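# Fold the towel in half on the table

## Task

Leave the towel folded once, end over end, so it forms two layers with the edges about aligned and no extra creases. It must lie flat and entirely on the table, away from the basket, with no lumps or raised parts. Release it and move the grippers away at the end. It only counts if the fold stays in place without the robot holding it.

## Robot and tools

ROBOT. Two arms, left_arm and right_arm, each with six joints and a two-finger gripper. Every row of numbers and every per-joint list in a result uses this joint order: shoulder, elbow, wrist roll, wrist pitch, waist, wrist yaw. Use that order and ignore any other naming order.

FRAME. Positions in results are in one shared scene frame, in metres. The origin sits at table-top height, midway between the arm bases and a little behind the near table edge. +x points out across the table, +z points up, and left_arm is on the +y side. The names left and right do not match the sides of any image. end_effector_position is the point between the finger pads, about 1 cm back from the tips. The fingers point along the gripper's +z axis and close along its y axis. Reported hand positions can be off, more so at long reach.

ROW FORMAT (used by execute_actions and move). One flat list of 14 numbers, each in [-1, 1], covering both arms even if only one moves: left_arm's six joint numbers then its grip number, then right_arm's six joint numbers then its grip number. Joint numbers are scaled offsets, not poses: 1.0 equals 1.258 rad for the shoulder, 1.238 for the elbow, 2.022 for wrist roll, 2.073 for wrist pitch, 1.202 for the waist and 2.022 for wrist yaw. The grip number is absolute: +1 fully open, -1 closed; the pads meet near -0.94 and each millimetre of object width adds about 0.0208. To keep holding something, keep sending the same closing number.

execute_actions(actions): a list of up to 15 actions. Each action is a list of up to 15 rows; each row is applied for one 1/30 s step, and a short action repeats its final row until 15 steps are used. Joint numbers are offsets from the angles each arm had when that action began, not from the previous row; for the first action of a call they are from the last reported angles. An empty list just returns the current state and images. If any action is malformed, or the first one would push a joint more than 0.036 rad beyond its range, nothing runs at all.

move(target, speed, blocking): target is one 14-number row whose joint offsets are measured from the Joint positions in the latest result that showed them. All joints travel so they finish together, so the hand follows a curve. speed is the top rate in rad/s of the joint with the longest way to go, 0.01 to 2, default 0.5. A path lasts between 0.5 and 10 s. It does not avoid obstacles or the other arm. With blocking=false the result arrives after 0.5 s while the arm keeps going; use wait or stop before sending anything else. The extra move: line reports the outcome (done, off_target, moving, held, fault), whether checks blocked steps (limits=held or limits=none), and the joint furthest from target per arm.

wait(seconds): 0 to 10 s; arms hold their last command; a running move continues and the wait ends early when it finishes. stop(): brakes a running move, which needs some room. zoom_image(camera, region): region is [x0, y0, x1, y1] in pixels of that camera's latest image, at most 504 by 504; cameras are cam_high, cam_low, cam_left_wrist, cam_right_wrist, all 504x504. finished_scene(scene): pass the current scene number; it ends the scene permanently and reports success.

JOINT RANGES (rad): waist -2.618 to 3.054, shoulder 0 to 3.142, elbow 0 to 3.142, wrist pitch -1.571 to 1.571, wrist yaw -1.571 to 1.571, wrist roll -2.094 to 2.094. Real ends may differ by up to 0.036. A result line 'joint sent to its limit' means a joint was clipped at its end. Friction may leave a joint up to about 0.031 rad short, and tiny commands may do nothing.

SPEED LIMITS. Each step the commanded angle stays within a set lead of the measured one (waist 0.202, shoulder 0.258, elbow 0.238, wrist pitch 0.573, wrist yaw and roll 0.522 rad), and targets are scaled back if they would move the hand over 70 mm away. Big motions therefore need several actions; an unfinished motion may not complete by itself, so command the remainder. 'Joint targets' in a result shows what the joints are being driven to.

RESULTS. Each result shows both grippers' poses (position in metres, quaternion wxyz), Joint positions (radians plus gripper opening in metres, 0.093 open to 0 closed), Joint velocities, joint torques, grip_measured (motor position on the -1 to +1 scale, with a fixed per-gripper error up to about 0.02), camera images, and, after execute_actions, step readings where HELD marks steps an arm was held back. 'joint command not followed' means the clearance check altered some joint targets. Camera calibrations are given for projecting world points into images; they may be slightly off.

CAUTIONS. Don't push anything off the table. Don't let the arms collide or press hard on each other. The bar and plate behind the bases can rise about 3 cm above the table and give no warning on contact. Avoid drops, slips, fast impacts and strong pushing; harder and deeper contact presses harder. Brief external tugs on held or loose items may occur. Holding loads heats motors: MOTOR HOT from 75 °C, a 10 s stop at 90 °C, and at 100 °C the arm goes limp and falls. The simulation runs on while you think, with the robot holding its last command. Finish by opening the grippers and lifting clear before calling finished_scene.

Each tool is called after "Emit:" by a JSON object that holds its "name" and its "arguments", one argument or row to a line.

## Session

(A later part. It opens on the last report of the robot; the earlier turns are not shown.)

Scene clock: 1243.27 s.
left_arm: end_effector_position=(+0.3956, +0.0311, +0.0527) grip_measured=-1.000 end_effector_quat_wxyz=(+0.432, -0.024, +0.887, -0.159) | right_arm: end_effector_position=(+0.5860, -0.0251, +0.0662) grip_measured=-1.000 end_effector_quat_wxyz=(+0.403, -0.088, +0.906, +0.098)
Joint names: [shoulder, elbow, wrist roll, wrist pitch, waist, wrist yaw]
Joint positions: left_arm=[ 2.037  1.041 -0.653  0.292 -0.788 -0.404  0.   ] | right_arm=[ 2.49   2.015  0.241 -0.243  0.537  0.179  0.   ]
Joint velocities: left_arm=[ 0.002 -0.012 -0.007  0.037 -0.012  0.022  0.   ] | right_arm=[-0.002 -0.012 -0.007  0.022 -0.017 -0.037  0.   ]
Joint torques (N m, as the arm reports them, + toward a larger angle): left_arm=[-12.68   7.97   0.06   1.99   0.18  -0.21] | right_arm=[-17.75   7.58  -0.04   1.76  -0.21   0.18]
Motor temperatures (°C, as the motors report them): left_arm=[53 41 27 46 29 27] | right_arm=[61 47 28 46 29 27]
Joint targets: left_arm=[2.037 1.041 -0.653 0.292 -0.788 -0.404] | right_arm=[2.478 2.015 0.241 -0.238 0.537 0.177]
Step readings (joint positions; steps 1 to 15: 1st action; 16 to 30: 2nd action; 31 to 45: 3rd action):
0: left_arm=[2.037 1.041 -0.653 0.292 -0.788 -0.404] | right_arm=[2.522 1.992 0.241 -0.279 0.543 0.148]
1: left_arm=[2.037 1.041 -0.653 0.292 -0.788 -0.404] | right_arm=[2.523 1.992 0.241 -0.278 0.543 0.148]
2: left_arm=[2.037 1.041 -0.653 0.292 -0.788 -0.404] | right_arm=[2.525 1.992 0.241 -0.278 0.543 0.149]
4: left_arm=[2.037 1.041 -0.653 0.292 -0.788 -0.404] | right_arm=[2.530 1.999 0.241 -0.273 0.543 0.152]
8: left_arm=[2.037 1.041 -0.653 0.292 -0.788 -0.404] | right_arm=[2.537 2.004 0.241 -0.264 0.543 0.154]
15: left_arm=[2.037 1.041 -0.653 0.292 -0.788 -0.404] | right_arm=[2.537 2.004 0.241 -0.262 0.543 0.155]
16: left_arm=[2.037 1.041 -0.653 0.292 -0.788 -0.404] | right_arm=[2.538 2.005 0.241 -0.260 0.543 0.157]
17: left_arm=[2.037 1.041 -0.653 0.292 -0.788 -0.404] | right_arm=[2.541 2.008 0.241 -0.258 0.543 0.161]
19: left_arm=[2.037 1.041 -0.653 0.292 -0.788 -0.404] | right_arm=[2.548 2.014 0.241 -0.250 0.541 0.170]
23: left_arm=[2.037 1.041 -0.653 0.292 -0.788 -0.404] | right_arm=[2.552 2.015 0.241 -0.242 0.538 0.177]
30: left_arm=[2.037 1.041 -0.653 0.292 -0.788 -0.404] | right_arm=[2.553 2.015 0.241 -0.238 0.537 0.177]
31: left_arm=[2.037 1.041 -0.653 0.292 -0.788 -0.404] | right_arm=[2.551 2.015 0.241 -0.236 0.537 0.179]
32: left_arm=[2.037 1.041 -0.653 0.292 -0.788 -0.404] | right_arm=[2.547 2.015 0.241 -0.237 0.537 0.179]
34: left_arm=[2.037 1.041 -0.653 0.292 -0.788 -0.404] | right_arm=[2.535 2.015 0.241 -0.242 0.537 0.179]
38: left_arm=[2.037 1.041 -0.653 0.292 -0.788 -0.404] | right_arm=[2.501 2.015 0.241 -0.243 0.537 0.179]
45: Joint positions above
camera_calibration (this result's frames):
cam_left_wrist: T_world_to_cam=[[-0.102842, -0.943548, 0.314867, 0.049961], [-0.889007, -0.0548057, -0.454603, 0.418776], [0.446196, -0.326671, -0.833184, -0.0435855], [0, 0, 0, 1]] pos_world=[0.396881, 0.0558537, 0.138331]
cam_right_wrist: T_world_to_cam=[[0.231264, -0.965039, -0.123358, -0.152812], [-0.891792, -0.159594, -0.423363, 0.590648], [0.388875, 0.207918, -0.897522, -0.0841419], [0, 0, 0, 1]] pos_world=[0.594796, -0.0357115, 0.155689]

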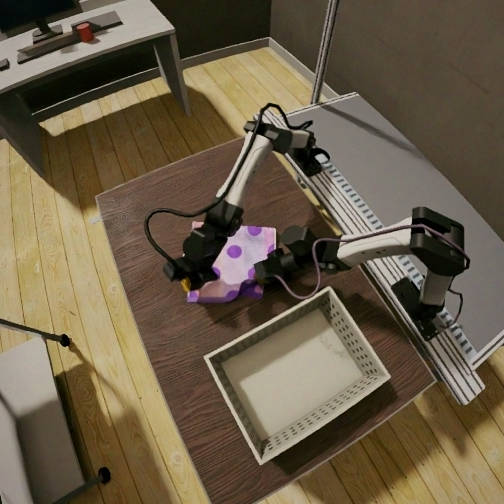

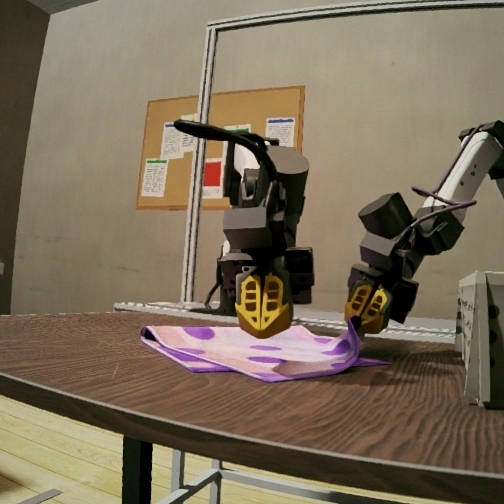

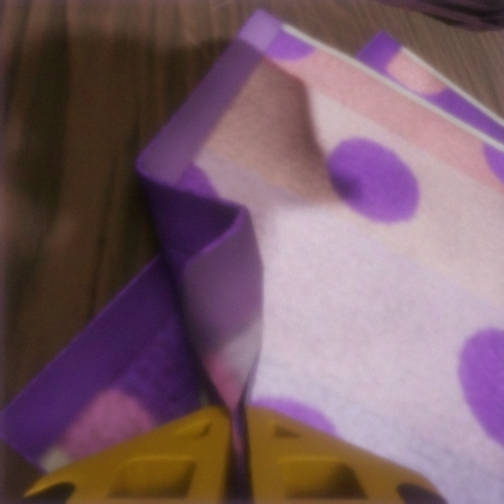

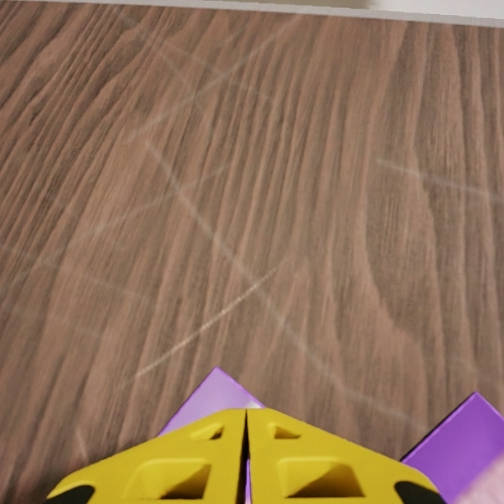

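Emit:
{"name": "move", "arguments": {
  "target": [0,0,0,0,0,0,-1,-0.012,-0.05,0,-0.02,0.035,-0.015,0.15],
  "speed": 0.15
}}

Scene clock: 1265.20 s.
left_arm: end_effector_position=(+0.3956, +0.0311, +0.0527) grip_measured=-1.000 end_effector_quat_wxyz=(+0.432, -0.024, +0.887, -0.159) | right_arm: end_effector_position=(+0.5612, -0.0132, +0.0416) grip_measured=+0.147 end_effector_quat_wxyz=(+0.365, -0.111, +0.919, +0.099)
Joint names: [shoulder, elbow, wrist roll, wrist pitch, waist, wrist yaw]
Joint positions: left_arm=[ 2.037  1.041 -0.653  0.292 -0.788 -0.404  0.   ] | right_arm=[ 2.49   1.97   0.241 -0.278  0.565  0.155  0.052]
Joint velocities: left_arm=[-0.002 -0.012 -0.007 -0.007  0.007 -0.066  0.   ] | right_arm=[-0.012 -0.007 -0.007  0.022 -0.012 -0.066 -0.   ]
Joint torques (N m, as the arm reports them, + toward a larger angle): left_arm=[-12.71   7.93   0.06   1.99   0.17  -0.22] | right_arm=[-17.88   6.22  -0.04   1.57   1.13   0.12]
Motor temperatures (°C, as the motors report them): left_arm=[53 41 27 46 29 27] | right_arm=[69 46 28 46 29 27]
Joint targets: left_arm=[2.037 1.041 -0.653 0.292 -0.788 -0.404] | right_arm=[2.475 1.953 0.241 -0.284 0.579 0.149]
move: done; limits=none; left_arm: farthest joint: the waist, 0.000 radians from its target (0.000 radians at the start); right_arm: farthest joint: the elbow, 0.016 radians from its target (0.062 radians at the start)
camera_calibration (this result's frames):
cam_left_wrist: T_world_to_cam=[[-0.102842, -0.943548, 0.314867, 0.049961], [-0.889007, -0.0548057, -0.454603, 0.418776], [0.446196, -0.326671, -0.833184, -0.0435855], [0, 0, 0, 1]] pos_world=[0.396881, 0.0558537, 0.138331]
cam_right_wrist: T_world_to_cam=[[0.268824, -0.956139, -0.116326, -0.15989], [-0.911827, -0.213715, -0.350569, 0.567614], [0.310332, 0.200311, -0.929285, -0.0536862], [0, 0, 0, 1]] pos_world=[0.577208, -0.0208157, 0.130498]

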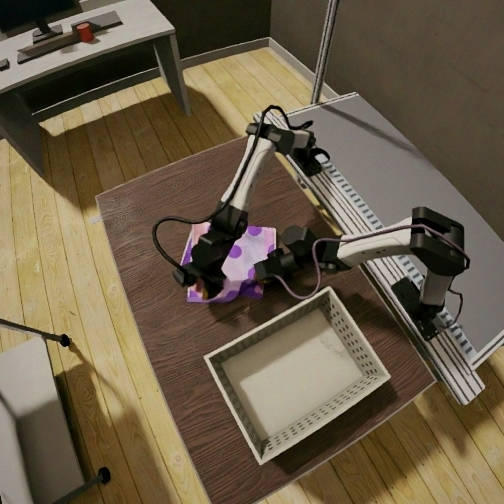

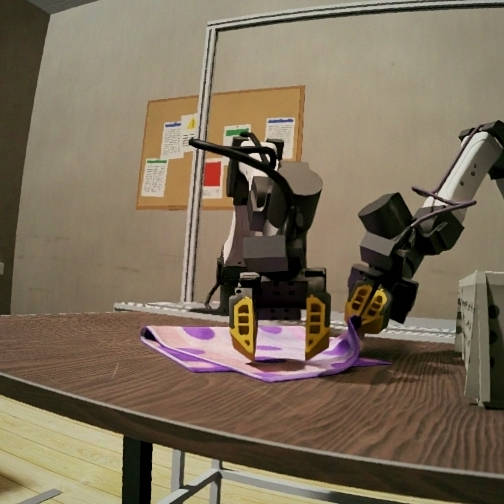

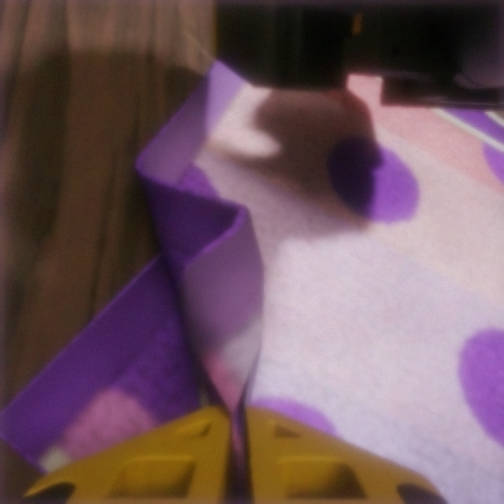

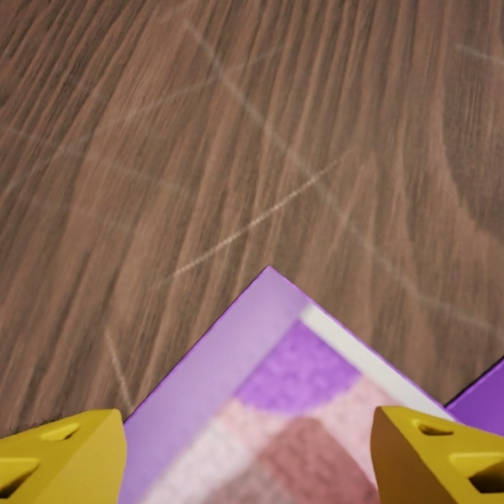

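Emit:
{"name": "execute_actions", "arguments": {
  "actions": [
    [[0,0,0,0,0,0,-1,0.01,0,0,0,0,0,0.1],[0,0,0,0,0,0,-1,0.025,0,0,0,0,0,0.1],[0,0,0,0,0,0,-1,0.04,0,0,0,0,0,0.1],[0,0,0,0,0,0,-1,0.055,0,0,0,0,0,0.1]],
    [[0,0,0,0,0,0,-1,0.04,0,0,0,0,0,-0.05],[0,0,0,0,0,0,-1,0.04,0,0,0,0,0,-0.2],[0,0,0,0,0,0,-1,0.04,0,0,0,0,0,-0.35],[0,0,0,0,0,0,-1,0.04,0,0,0,0,0,-0.5],[0,0,0,0,0,0,-1,0.04,0,0,0,0,0,-0.6],[0,0,0,0,0,0,-1,0.04,0,0,0,0,0,-0.7],[0,0,0,0,0,0,-1,0.04,0,0,0,0,0,-0.8],[0,0,0,0,0,0,-1,0.04,0,0,0,0,0,-0.9],[0,0,0,0,0,0,-1,0.04,0,0,0,0,0,-1]],
    [[0,0,0,0,0,0,-1,-0.02,0,0,0,0,0,-1],[0,0,0,0,0,0,-1,-0.04,0,0,0,0,0,-1],[0,0,0,0,0,0,-1,-0.06,0,0,0,0,0,-1]]
  ]
}}

Scene clock: 1281.13 s.
left_arm: end_effector_position=(+0.3956, +0.0311, +0.0527) grip_measured=-1.000 end_effector_quat_wxyz=(+0.432, -0.024, +0.887, -0.159) | right_arm: end_effector_position=(+0.5737, -0.0181, +0.0656) grip_measured=-1.000 end_effector_quat_wxyz=(+0.399, -0.098, +0.906, +0.096)
Joint names: [shoulder, elbow, wrist roll, wrist pitch, waist, wrist yaw]
Joint positions: left_arm=[ 2.037  1.041 -0.653  0.292 -0.788 -0.404  0.   ] | right_arm=[ 2.464  1.97   0.238 -0.235  0.558  0.187  0.   ]
Joint velocities: left_arm=[-0.022  0.002  0.022 -0.037  0.007 -0.051  0.   ] | right_arm=[ 0.017  0.012 -0.022 -0.037  0.002 -0.051  0.   ]
Joint torques (N m, as the arm reports them, + toward a larger angle): left_arm=[-12.69   7.97   0.06   1.99   0.19  -0.22] | right_arm=[-17.54   7.51  -0.04   1.76  -0.12   0.19]
Motor temperatures (°C, as the motors report them): left_arm=[53 41 27 46 29 27] | right_arm=[73 45 28 45 29 27]
Joint targets: left_arm=[2.037 1.041 -0.653 0.292 -0.788 -0.404] | right_arm=[2.452 1.970 0.238 -0.230 0.558 0.186]
Step readings (joint positions; steps 1 to 15: 1st action; 16 to 30: 2nd action; 31 to 45: 3rd action):
0: left_arm=[2.037 1.041 -0.653 0.292 -0.788 -0.404] | right_arm=[2.490 1.970 0.241 -0.278 0.565 0.155]
1: left_arm=[2.037 1.041 -0.653 0.292 -0.788 -0.404] | right_arm=[2.490 1.970 0.241 -0.278 0.565 0.155]
2: left_arm=[2.037 1.041 -0.653 0.292 -0.788 -0.404] | right_arm=[2.492 1.970 0.241 -0.278 0.565 0.155]
4: left_arm=[2.037 1.041 -0.653 0.292 -0.788 -0.404] | right_arm=[2.502 1.970 0.241 -0.277 0.565 0.155]
8: left_arm=[2.037 1.041 -0.653 0.292 -0.788 -0.404] | right_arm=[2.517 1.970 0.238 -0.255 0.565 0.162]
15: left_arm=[2.037 1.041 -0.653 0.292 -0.788 -0.404] | right_arm=[2.517 1.970 0.238 -0.254 0.565 0.162]
16: left_arm=[2.037 1.041 -0.653 0.292 -0.788 -0.404] | right_arm=[2.517 1.970 0.238 -0.252 0.565 0.163]
17: left_arm=[2.037 1.041 -0.653 0.292 -0.788 -0.404] | right_arm=[2.519 1.970 0.238 -0.250 0.565 0.167]
19: left_arm=[2.037 1.041 -0.653 0.292 -0.788 -0.404] | right_arm=[2.522 1.970 0.238 -0.242 0.563 0.178]
23: left_arm=[2.037 1.041 -0.653 0.292 -0.788 -0.404] | right_arm=[2.525 1.970 0.238 -0.234 0.559 0.186]
30: left_arm=[2.037 1.041 -0.653 0.292 -0.788 -0.404] | right_arm=[2.527 1.970 0.238 -0.230 0.558 0.186]
31: left_arm=[2.037 1.041 -0.653 0.292 -0.788 -0.404] | right_arm=[2.525 1.970 0.238 -0.229 0.558 0.187]
32: left_arm=[2.037 1.041 -0.653 0.292 -0.788 -0.404] | right_arm=[2.521 1.970 0.238 -0.229 0.558 0.187]
34: left_arm=[2.037 1.041 -0.653 0.292 -0.788 -0.404] | right_arm=[2.509 1.970 0.238 -0.235 0.558 0.187]
38: left_arm=[2.037 1.041 -0.653 0.292 -0.788 -0.404] | right_arm=[2.475 1.970 0.238 -0.235 0.558 0.187]
45: Joint positions above
camera_calibration (this result's frames):
cam_left_wrist: T_world_to_cam=[[-0.102842, -0.943548, 0.314867, 0.049961], [-0.889007, -0.0548057, -0.454603, 0.418776], [0.446196, -0.326671, -0.833184, -0.0435855], [0, 0, 0, 1]] pos_world=[0.396881, 0.0558537, 0.138331]
cam_right_wrist: T_world_to_cam=[[0.247685, -0.962275, -0.112601, -0.153315], [-0.89113, -0.180668, -0.416229, 0.579389], [0.380183, 0.203436, -0.902261, -0.0761209], [0, 0, 0, 1]] pos_world=[0.583225, -0.027368, 0.155214]

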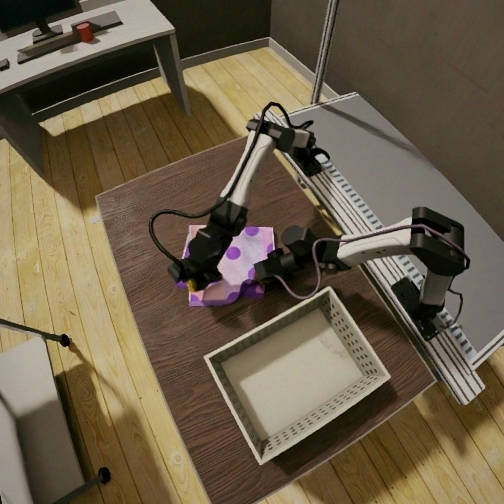

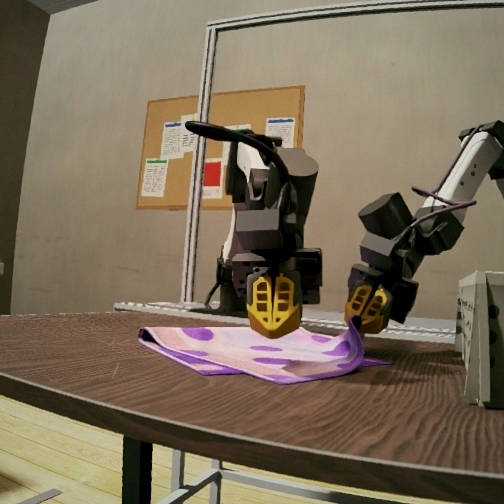

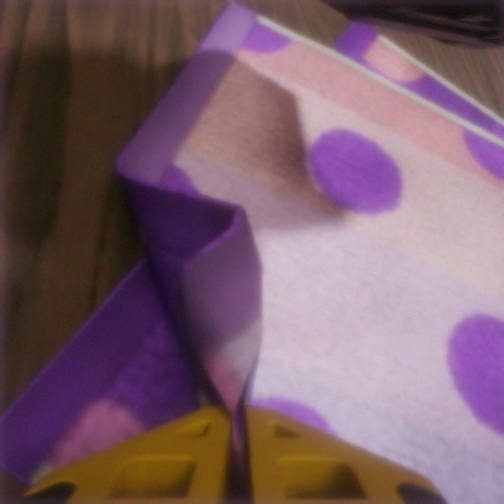

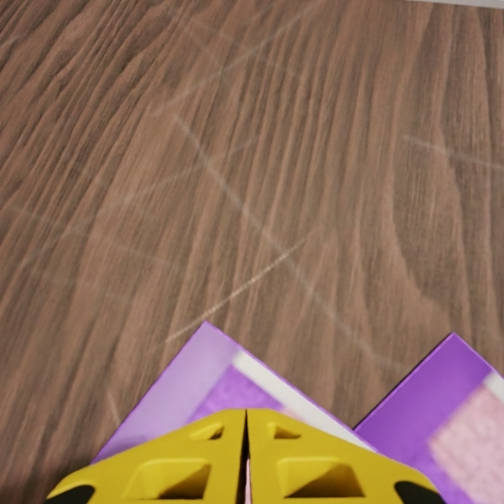

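Emit:
{"name": "move", "arguments": {
  "target": [0,0,0,0,0,0,-1,-0.8,-0.4,0,0,0,0,-1],
  "speed": 0.6
}}

Emit:
{"name": "zoom_image", "arguments": {
  "camera": "cam_high",
  "region": [160,190,320,330]
}}

Emit:
{"name": "wait", "arguments": {
  "seconds": 10
}}

Emit:
{"name": "wait", "arguments": {
  "seconds": 10
}}

Emit:
{"name": "wait", "arguments": {
  "seconds": 10
}}

Scene clock: 1309.93 s.
left_arm: end_effector_position=(+0.3956, +0.0311, +0.0527) grip_measured=-1.000 end_effector_quat_wxyz=(+0.432, -0.024, +0.887, -0.159) | right_arm: end_effector_position=(+0.4295, -0.1249, +0.4007) grip_measured=-1.000 end_effector_quat_wxyz=(+0.596, -0.052, +0.779, +0.189)
Joint names: [shoulder, elbow, wrist roll, wrist pitch, waist, wrist yaw]
Joint positions: left_arm=[ 2.037  1.041 -0.653  0.292 -0.788 -0.404  0.   ] | right_arm=[ 1.465  1.493  0.238 -0.244  0.558  0.187  0.   ]
Joint velocities: left_arm=[ 0.012 -0.022  0.022 -0.007 -0.012 -0.051  0.   ] | right_arm=[ 0.017  0.002  0.037  0.007  0.002 -0.037  0.   ]
Joint torques (N m, as the arm reports them, + toward a larger angle): left_arm=[-12.71   7.96   0.06   1.99   0.19  -0.22] | right_arm=[-8.4   6.42 -0.05  2.09 -0.18  0.14]
Motor temperatures (°C, as the motors report them): left_arm=[53 41 27 47 29 27] | right_arm=[78 45 28 46 29 27]
Joint targets: left_arm=[2.037 1.041 -0.653 0.292 -0.788 -0.404] | right_arm=[1.457 1.475 0.238 -0.235 0.558 0.187]
MOTOR HOT: a motor of the right arm reached 75 °C. Now the hottest motor of the right arm, the shoulder, reports 78 °C. The controller's stop level is 90 °C. To cool a motor, set the load down, stop pushing, or move to a pose that needs little force.
move: done; limits=none; left_arm: farthest joint: the waist, 0.000 radians from its target (0.000 radians at the start); right_arm: farthest joint: the elbow, 0.018 radians from its target (0.495 radians at the start)
camera_calibration (this result's frames):
cam_left_wrist: T_world_to_cam=[[-0.102842, -0.943548, 0.314867, 0.049961], [-0.889007, -0.0548057, -0.454603, 0.418776], [0.446196, -0.326671, -0.833184, -0.0435855], [0, 0, 0, 1]] pos_world=[0.396881, 0.0558537, 0.138331]
cam_right_wrist: T_world_to_cam=[[0.306887, -0.918447, -0.24955, -0.147738], [-0.626937, 0.00219664, -0.779067, 0.625847], [0.71608, 0.395538, -0.575135, 0.0514343], [0, 0, 0, 1]] pos_world=[0.400874, -0.157408, 0.48029]

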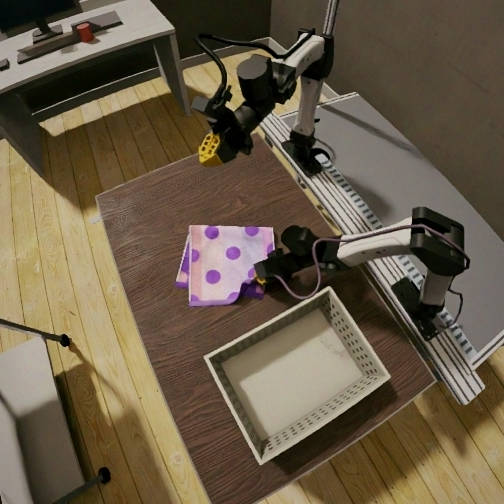

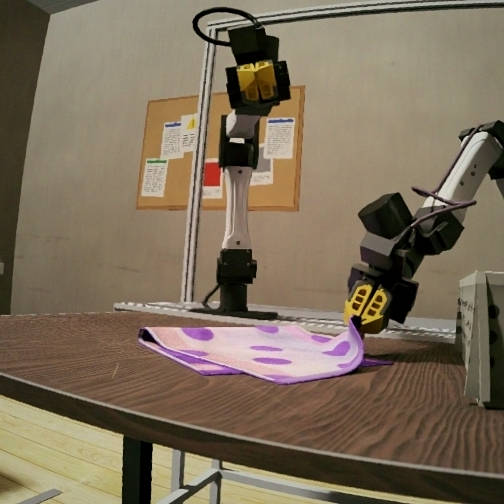

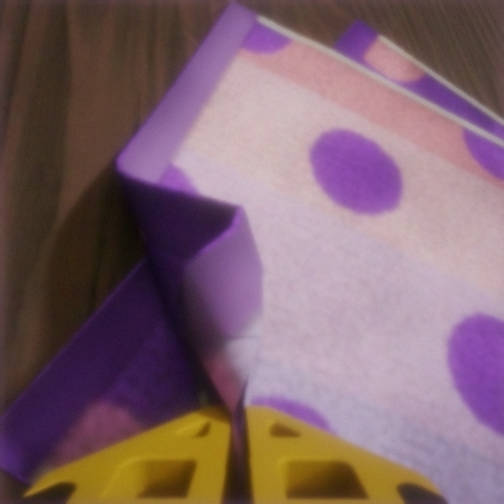

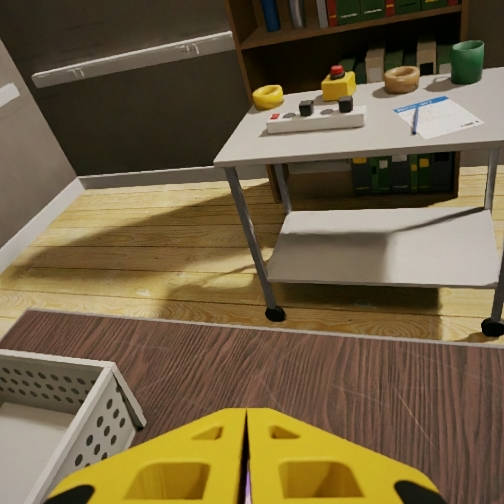

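Region (160, 190, 320, 330) of cam_high's 504x504 image, scaled by 3.150, with more detail than that image has; it fills the top 441 rows of this view, and the rest is white.

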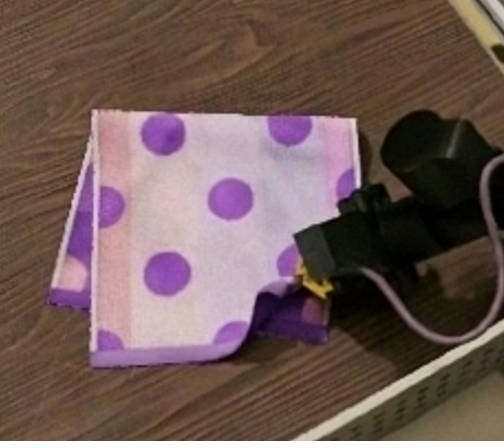

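Scene clock: 1319.93 s.
left_arm: end_effector_position=(+0.3956, +0.0311, +0.0527) grip_measured=-1.000 end_effector_quat_wxyz=(+0.432, -0.024, +0.887, -0.159) | right_arm: end_effector_position=(+0.4295, -0.1249, +0.4007) grip_measured=-1.000 end_effector_quat_wxyz=(+0.596, -0.052, +0.779, +0.189)
Joint names: [shoulder, elbow, wrist roll, wrist pitch, waist, wrist yaw]
Joint positions: left_arm=[ 2.037  1.041 -0.653  0.292 -0.788 -0.404  0.   ] | right_arm=[ 1.465  1.493  0.238 -0.244  0.558  0.187  0.   ]
Joint velocities: left_arm=[-0.012  0.002  0.022  0.066 -0.002  0.022  0.   ] | right_arm=[-0.002  0.002 -0.037 -0.051 -0.007 -0.007  0.   ]
Joint torques (N m, as the arm reports them, + toward a larger angle): left_arm=[-12.72   7.96   0.06   2.     0.15  -0.22] | right_arm=[-8.44  6.44 -0.05  2.09 -0.19  0.14]
Motor temperatures (°C, as the motors report them): left_arm=[53 41 27 47 29 27] | right_arm=[72 44 28 47 29 27]
Joint targets: left_arm=[2.037 1.041 -0.653 0.292 -0.788 -0.404] | right_arm=[1.457 1.475 0.238 -0.235 0.558 0.187]
MOTOR HOT: cleared. Now the hottest motor of the right arm, the shoulder, reports 72 °C.
wait: 10.00 s; at rest by 0.17 s
camera_calibration (this result's frames):
cam_left_wrist: T_world_to_cam=[[-0.102842, -0.943548, 0.314867, 0.049961], [-0.889007, -0.0548057, -0.454603, 0.418776], [0.446196, -0.326671, -0.833184, -0.0435855], [0, 0, 0, 1]] pos_world=[0.396881, 0.0558537, 0.138331]
cam_right_wrist: T_world_to_cam=[[0.306887, -0.918447, -0.24955, -0.147738], [-0.626937, 0.00219664, -0.779067, 0.625847], [0.71608, 0.395538, -0.575135, 0.0514343], [0, 0, 0, 1]] pos_world=[0.400874, -0.157408, 0.48029]

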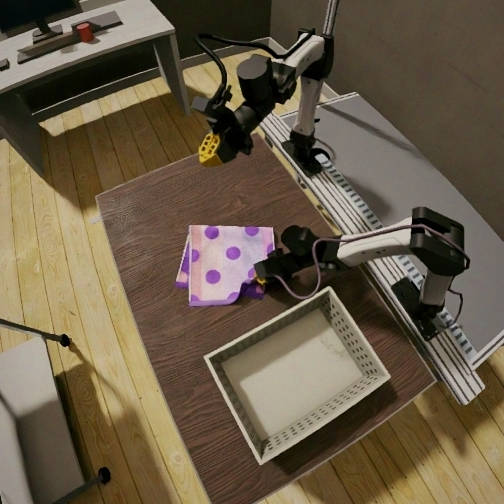

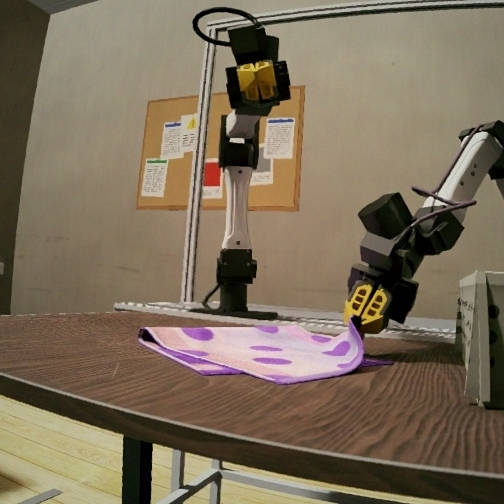

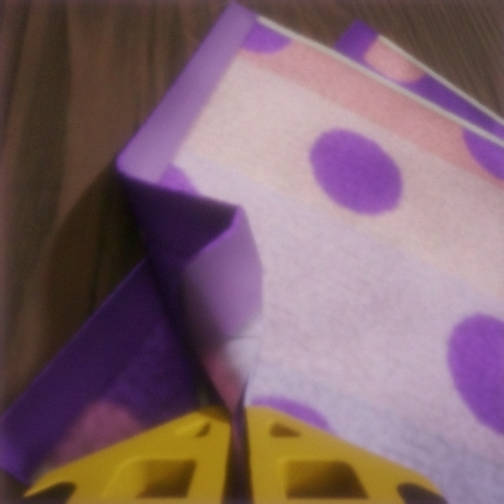

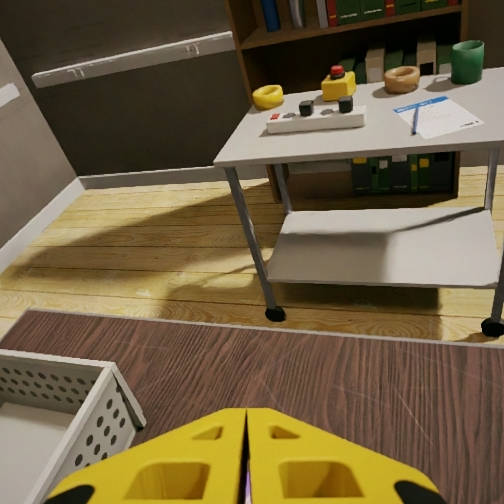

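Scene clock: 1329.93 s.
left_arm: end_effector_position=(+0.3956, +0.0311, +0.0527) grip_measured=-1.000 end_effector_quat_wxyz=(+0.432, -0.024, +0.887, -0.159) | right_arm: end_effector_position=(+0.4295, -0.1249, +0.4007) grip_measured=-1.000 end_effector_quat_wxyz=(+0.596, -0.052, +0.779, +0.189)
Joint names: [shoulder, elbow, wrist roll, wrist pitch, waist, wrist yaw]
Joint positions: left_arm=[ 2.037  1.041 -0.653  0.292 -0.788 -0.404  0.   ] | right_arm=[ 1.465  1.493  0.238 -0.244  0.558  0.187  0.   ]
Joint velocities: left_arm=[-0.007 -0.002 -0.007  0.037 -0.002 -0.022  0.   ] | right_arm=[-0.027 -0.002  0.022  0.051  0.007  0.051  0.   ]
Joint torques (N m, as the arm reports them, + toward a larger angle): left_arm=[-12.72   7.96   0.06   2.     0.18  -0.22] | right_arm=[-8.45  6.43 -0.05  2.09 -0.2   0.14]
Motor temperatures (°C, as the motors report them): left_arm=[53 41 27 47 29 27] | right_arm=[68 44 28 47 29 27]
Joint targets: left_arm=[2.037 1.041 -0.653 0.292 -0.788 -0.404] | right_arm=[1.457 1.475 0.238 -0.235 0.558 0.187]
wait: 10.00 s; at rest by 0.17 s
camera_calibration (this result's frames):
cam_left_wrist: T_world_to_cam=[[-0.102842, -0.943548, 0.314867, 0.049961], [-0.889007, -0.0548057, -0.454603, 0.418776], [0.446196, -0.326671, -0.833184, -0.0435855], [0, 0, 0, 1]] pos_world=[0.396881, 0.0558537, 0.138331]
cam_right_wrist: T_world_to_cam=[[0.306887, -0.918447, -0.24955, -0.147738], [-0.626937, 0.00219664, -0.779067, 0.625847], [0.71608, 0.395538, -0.575135, 0.0514343], [0, 0, 0, 1]] pos_world=[0.400874, -0.157408, 0.48029]

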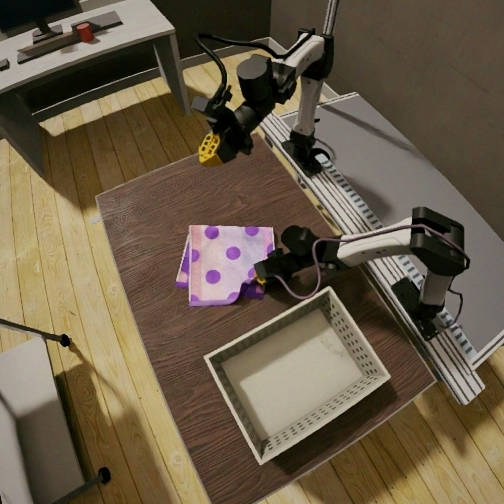

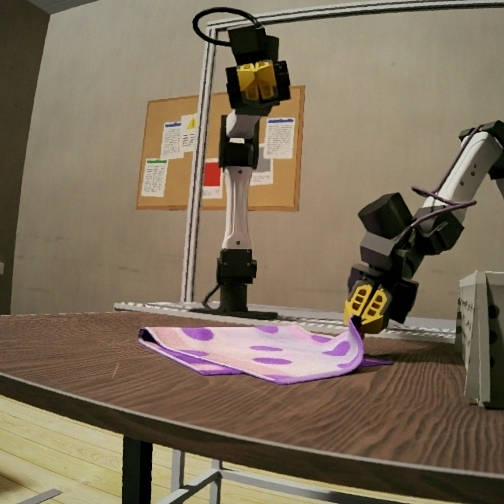

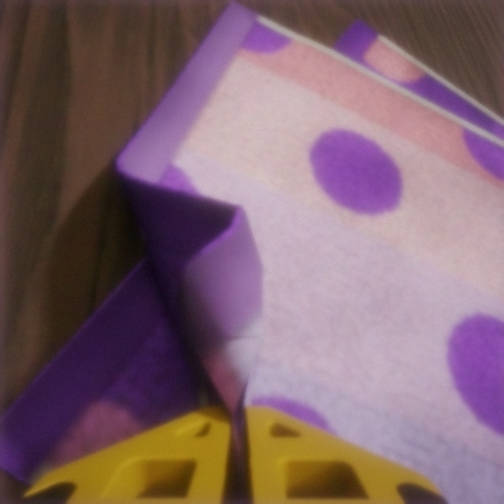

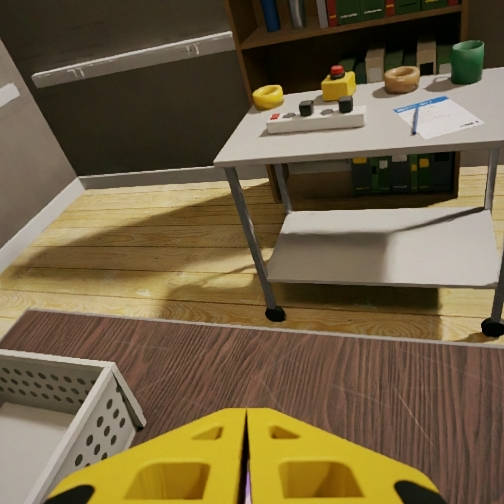

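Scene clock: 1339.93 s.
left_arm: end_effector_position=(+0.3956, +0.0311, +0.0527) grip_measured=-1.000 end_effector_quat_wxyz=(+0.432, -0.024, +0.887, -0.159) | right_arm: end_effector_position=(+0.4295, -0.1249, +0.4007) grip_measured=-1.000 end_effector_quat_wxyz=(+0.596, -0.052, +0.779, +0.189)
Joint names: [shoulder, elbow, wrist roll, wrist pitch, waist, wrist yaw]
Joint positions: left_arm=[ 2.037  1.041 -0.653  0.292 -0.788 -0.404  0.   ] | right_arm=[ 1.465  1.493  0.238 -0.244  0.558  0.187  0.   ]
Joint velocities: left_arm=[-0.007 -0.012  0.007 -0.022  0.002  0.037  0.   ] | right_arm=[ 0.017  0.002  0.022  0.007 -0.002 -0.007  0.   ]
Joint torques (N m, as the arm reports them, + toward a larger angle): left_arm=[-12.69   7.94   0.06   1.99   0.17  -0.21] | right_arm=[-8.45  6.43 -0.05  2.09 -0.19  0.14]
Motor temperatures (°C, as the motors report them): left_arm=[53 41 27 47 29 27] | right_arm=[65 44 28 48 29 27]
Joint targets: left_arm=[2.037 1.041 -0.653 0.292 -0.788 -0.404] | right_arm=[1.457 1.475 0.238 -0.235 0.558 0.187]
wait: 10.00 s; at rest by 0.17 s
camera_calibration (this result's frames):
cam_left_wrist: T_world_to_cam=[[-0.102842, -0.943548, 0.314867, 0.049961], [-0.889007, -0.0548057, -0.454603, 0.418776], [0.446196, -0.326671, -0.833184, -0.0435855], [0, 0, 0, 1]] pos_world=[0.396881, 0.0558537, 0.138331]
cam_right_wrist: T_world_to_cam=[[0.306887, -0.918447, -0.24955, -0.147738], [-0.626937, 0.00219664, -0.779067, 0.625847], [0.71608, 0.395538, -0.575135, 0.0514343], [0, 0, 0, 1]] pos_world=[0.400874, -0.157408, 0.48029]

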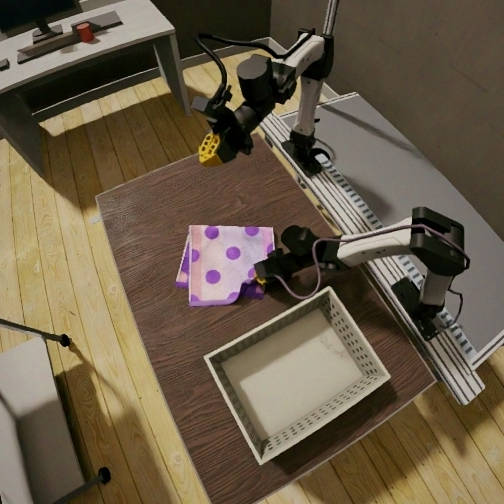

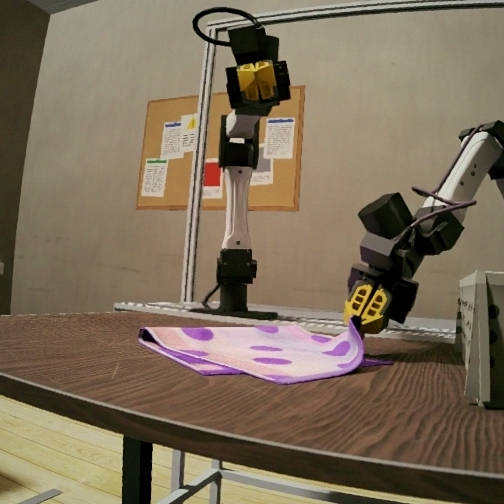

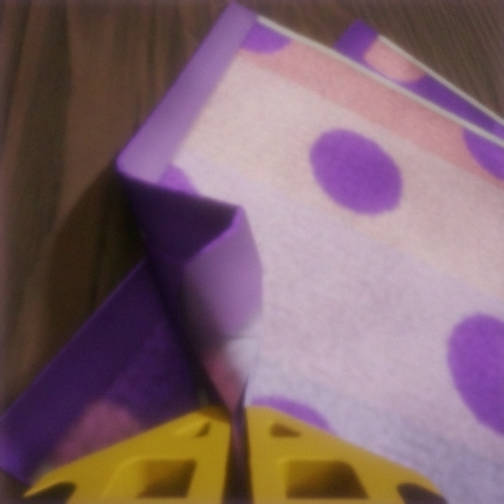

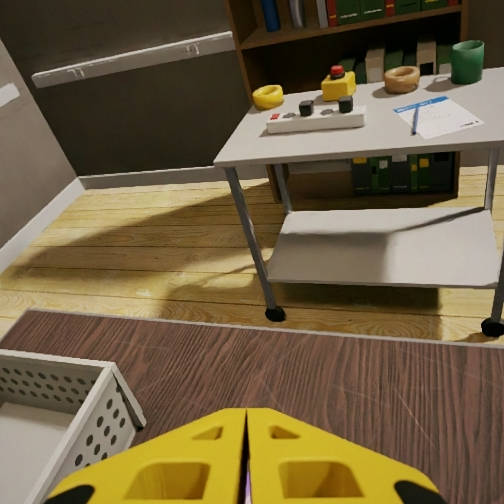

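Emit:
{"name": "move", "arguments": {
  "target": [-0.01,0.02,0.2,0,0.035,0,-1,0,0,0,0,0,0,-1],
  "speed": 0.15
}}

Emit:
{"name": "zoom_image", "arguments": {
  "camera": "cam_high",
  "region": [160,190,320,330]
}}

Scene clock: 1357.70 s.
left_arm: end_effector_position=(+0.4085, +0.0431, +0.0556) grip_measured=-1.000 end_effector_quat_wxyz=(+0.459, +0.134, +0.876, -0.065) | right_arm: end_effector_position=(+0.4295, -0.1249, +0.4007) grip_measured=-1.000 end_effector_quat_wxyz=(+0.596, -0.052, +0.779, +0.189)
Joint names: [shoulder, elbow, wrist roll, wrist pitch, waist, wrist yaw]
Joint positions: left_arm=[ 2.037  1.051 -0.258  0.291 -0.753 -0.404  0.   ] | right_arm=[ 1.465  1.493  0.238 -0.244  0.558  0.187  0.   ]
Joint velocities: left_arm=[-0.017 -0.007  0.095 -0.022  0.012 -0.007  0.   ] | right_arm=[ 0.032 -0.002 -0.007  0.007  0.007 -0.037  0.   ]
Joint torques (N m, as the arm reports them, + toward a larger angle): left_arm=[-13.88   9.53   0.08   2.03   0.73  -0.2 ] | right_arm=[-7.74  7.82 -0.05  2.02 -0.18  0.14]
Motor temperatures (°C, as the motors report them): left_arm=[53 41 27 47 29 27] | right_arm=[61 44 28 48 29 27]
Joint targets: left_arm=[2.024 1.066 -0.249 0.291 -0.746 -0.404] | right_arm=[1.465 1.493 0.238 -0.244 0.558 0.187]
move: done; limits=none; left_arm: farthest joint: the elbow, 0.015 radians from its target (0.025 radians at the start); right_arm: farthest joint: the waist, 0.000 radians from its target (0.000 radians at the start)
camera_calibration (this result's frames):
cam_left_wrist: T_world_to_cam=[[-0.303518, -0.952817, 0.0041702, 0.161286], [-0.818624, 0.258527, -0.512853, 0.393219], [0.487577, -0.159074, -0.858466, -0.0656606], [0, 0, 0, 1]] pos_world=[0.402867, 0.0415735, 0.144624]
cam_right_wrist: T_world_to_cam=[[0.306887, -0.918447, -0.24955, -0.147738], [-0.626937, 0.00219664, -0.779067, 0.625847], [0.71608, 0.395538, -0.575135, 0.0514343], [0, 0, 0, 1]] pos_world=[0.400874, -0.157408, 0.48029]

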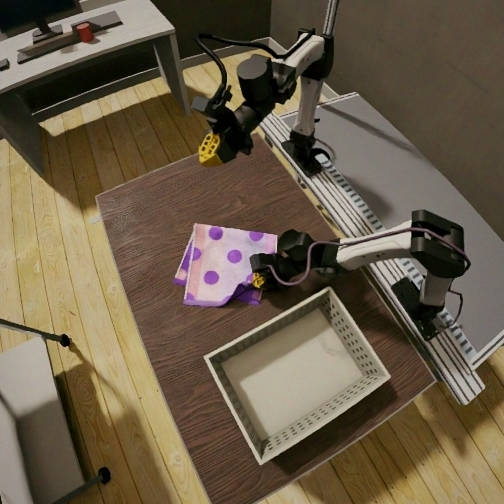

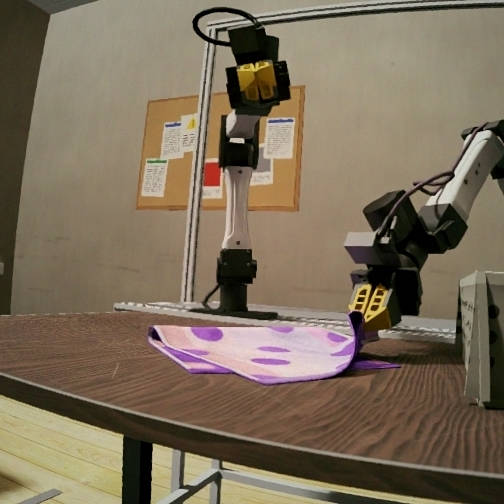

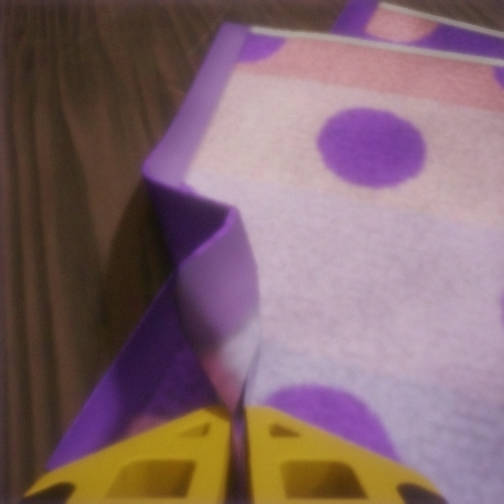

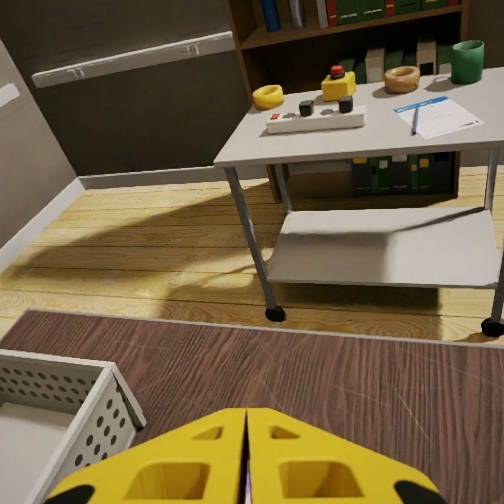

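Region (160, 190, 320, 330) of cam_high's 504x504 image, scaled by 3.150, with more detail than that image has; it fills the top 441 rows of this view, and the rest is white.

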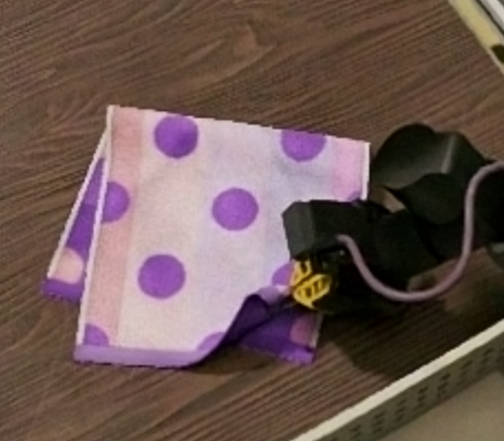

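Emit:
{"name": "move", "arguments": {
  "target": [0,0,0,0,0,0,-1,0.79,0.415,0,-0.012,0.012,-0.013,-1],
  "speed": 0.6
}}

Scene clock: 1385.27 s.
left_arm: end_effector_position=(+0.4085, +0.0431, +0.0556) grip_measured=-1.000 end_effector_quat_wxyz=(+0.459, +0.134, +0.876, -0.065) | right_arm: end_effector_position=(+0.5685, -0.0172, +0.0600) grip_measured=-1.000 end_effector_quat_wxyz=(+0.383, -0.105, +0.913, +0.099)
Joint names: [shoulder, elbow, wrist roll, wrist pitch, waist, wrist yaw]
Joint positions: left_arm=[ 2.037  1.051 -0.257  0.291 -0.753 -0.404  0.   ] | right_arm=[ 2.467  1.978  0.238 -0.273  0.558  0.168  0.   ]
Joint velocities: left_arm=[ 0.002  0.007 -0.007 -0.051  0.007  0.037  0.   ] | right_arm=[-0.027  0.017  0.007 -0.007 -0.012  0.007  0.   ]
Joint torques (N m, as the arm reports them, + toward a larger angle): left_arm=[-12.74   8.06   0.04   2.02   0.18  -0.2 ] | right_arm=[-17.17   9.62  -0.04   1.71   1.17   0.12]
Motor temperatures (°C, as the motors report them): left_arm=[55 42 27 47 29 27] | right_arm=[57 45 28 48 29 27]
Joint targets: left_arm=[2.037 1.051 -0.258 0.291 -0.753 -0.404] | right_arm=[2.459 2.007 0.238 -0.268 0.573 0.161]
move: off_target (right_arm); limits=none; left_arm: farthest joint: the wrist roll, 0.001 radians from its target (0.001 radians at the start); right_arm: farthest joint: the elbow, 0.028 radians from its target (0.514 radians at the start)
camera_calibration (this result's frames):
cam_left_wrist: T_world_to_cam=[[-0.303726, -0.952752, 0.00385695, 0.161386], [-0.818521, 0.258859, -0.51285, 0.393163], [0.48762, -0.158923, -0.85847, -0.0656845], [0, 0, 0, 1]] pos_world=[0.402858, 0.0415481, 0.144623]
cam_right_wrist: T_world_to_cam=[[0.258855, -0.958956, -0.115746, -0.157941], [-0.901889, -0.197053, -0.384405, 0.576498], [0.345819, 0.203895, -0.91588, -0.0590039], [0, 0, 0, 1]] pos_world=[0.581225, -0.0258272, 0.149287]

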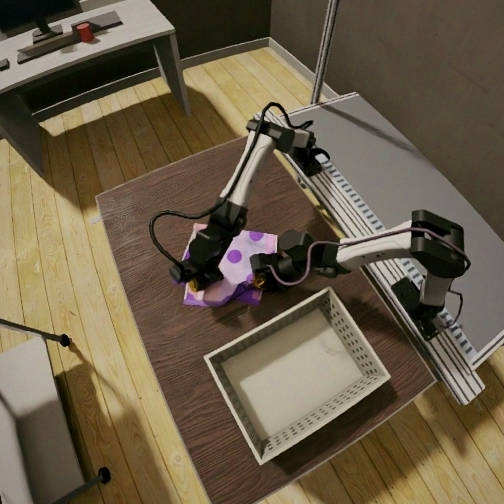

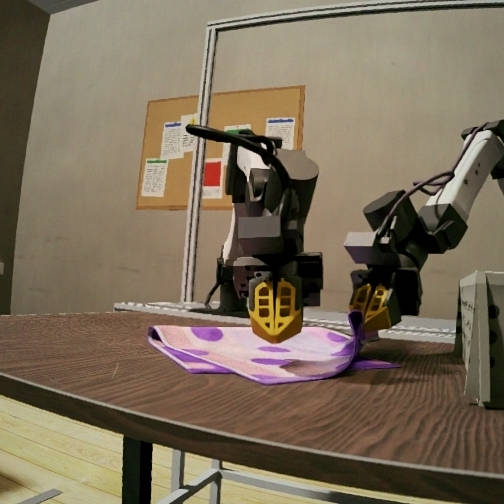

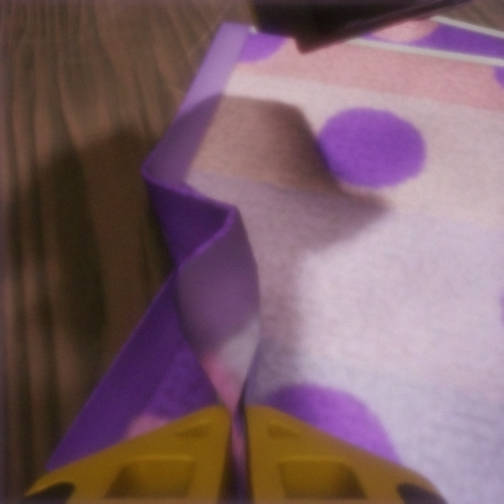

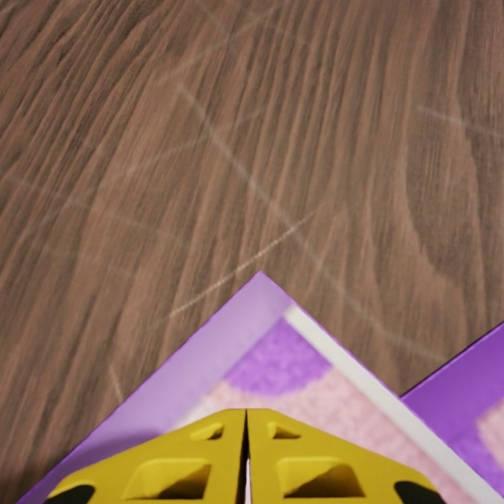

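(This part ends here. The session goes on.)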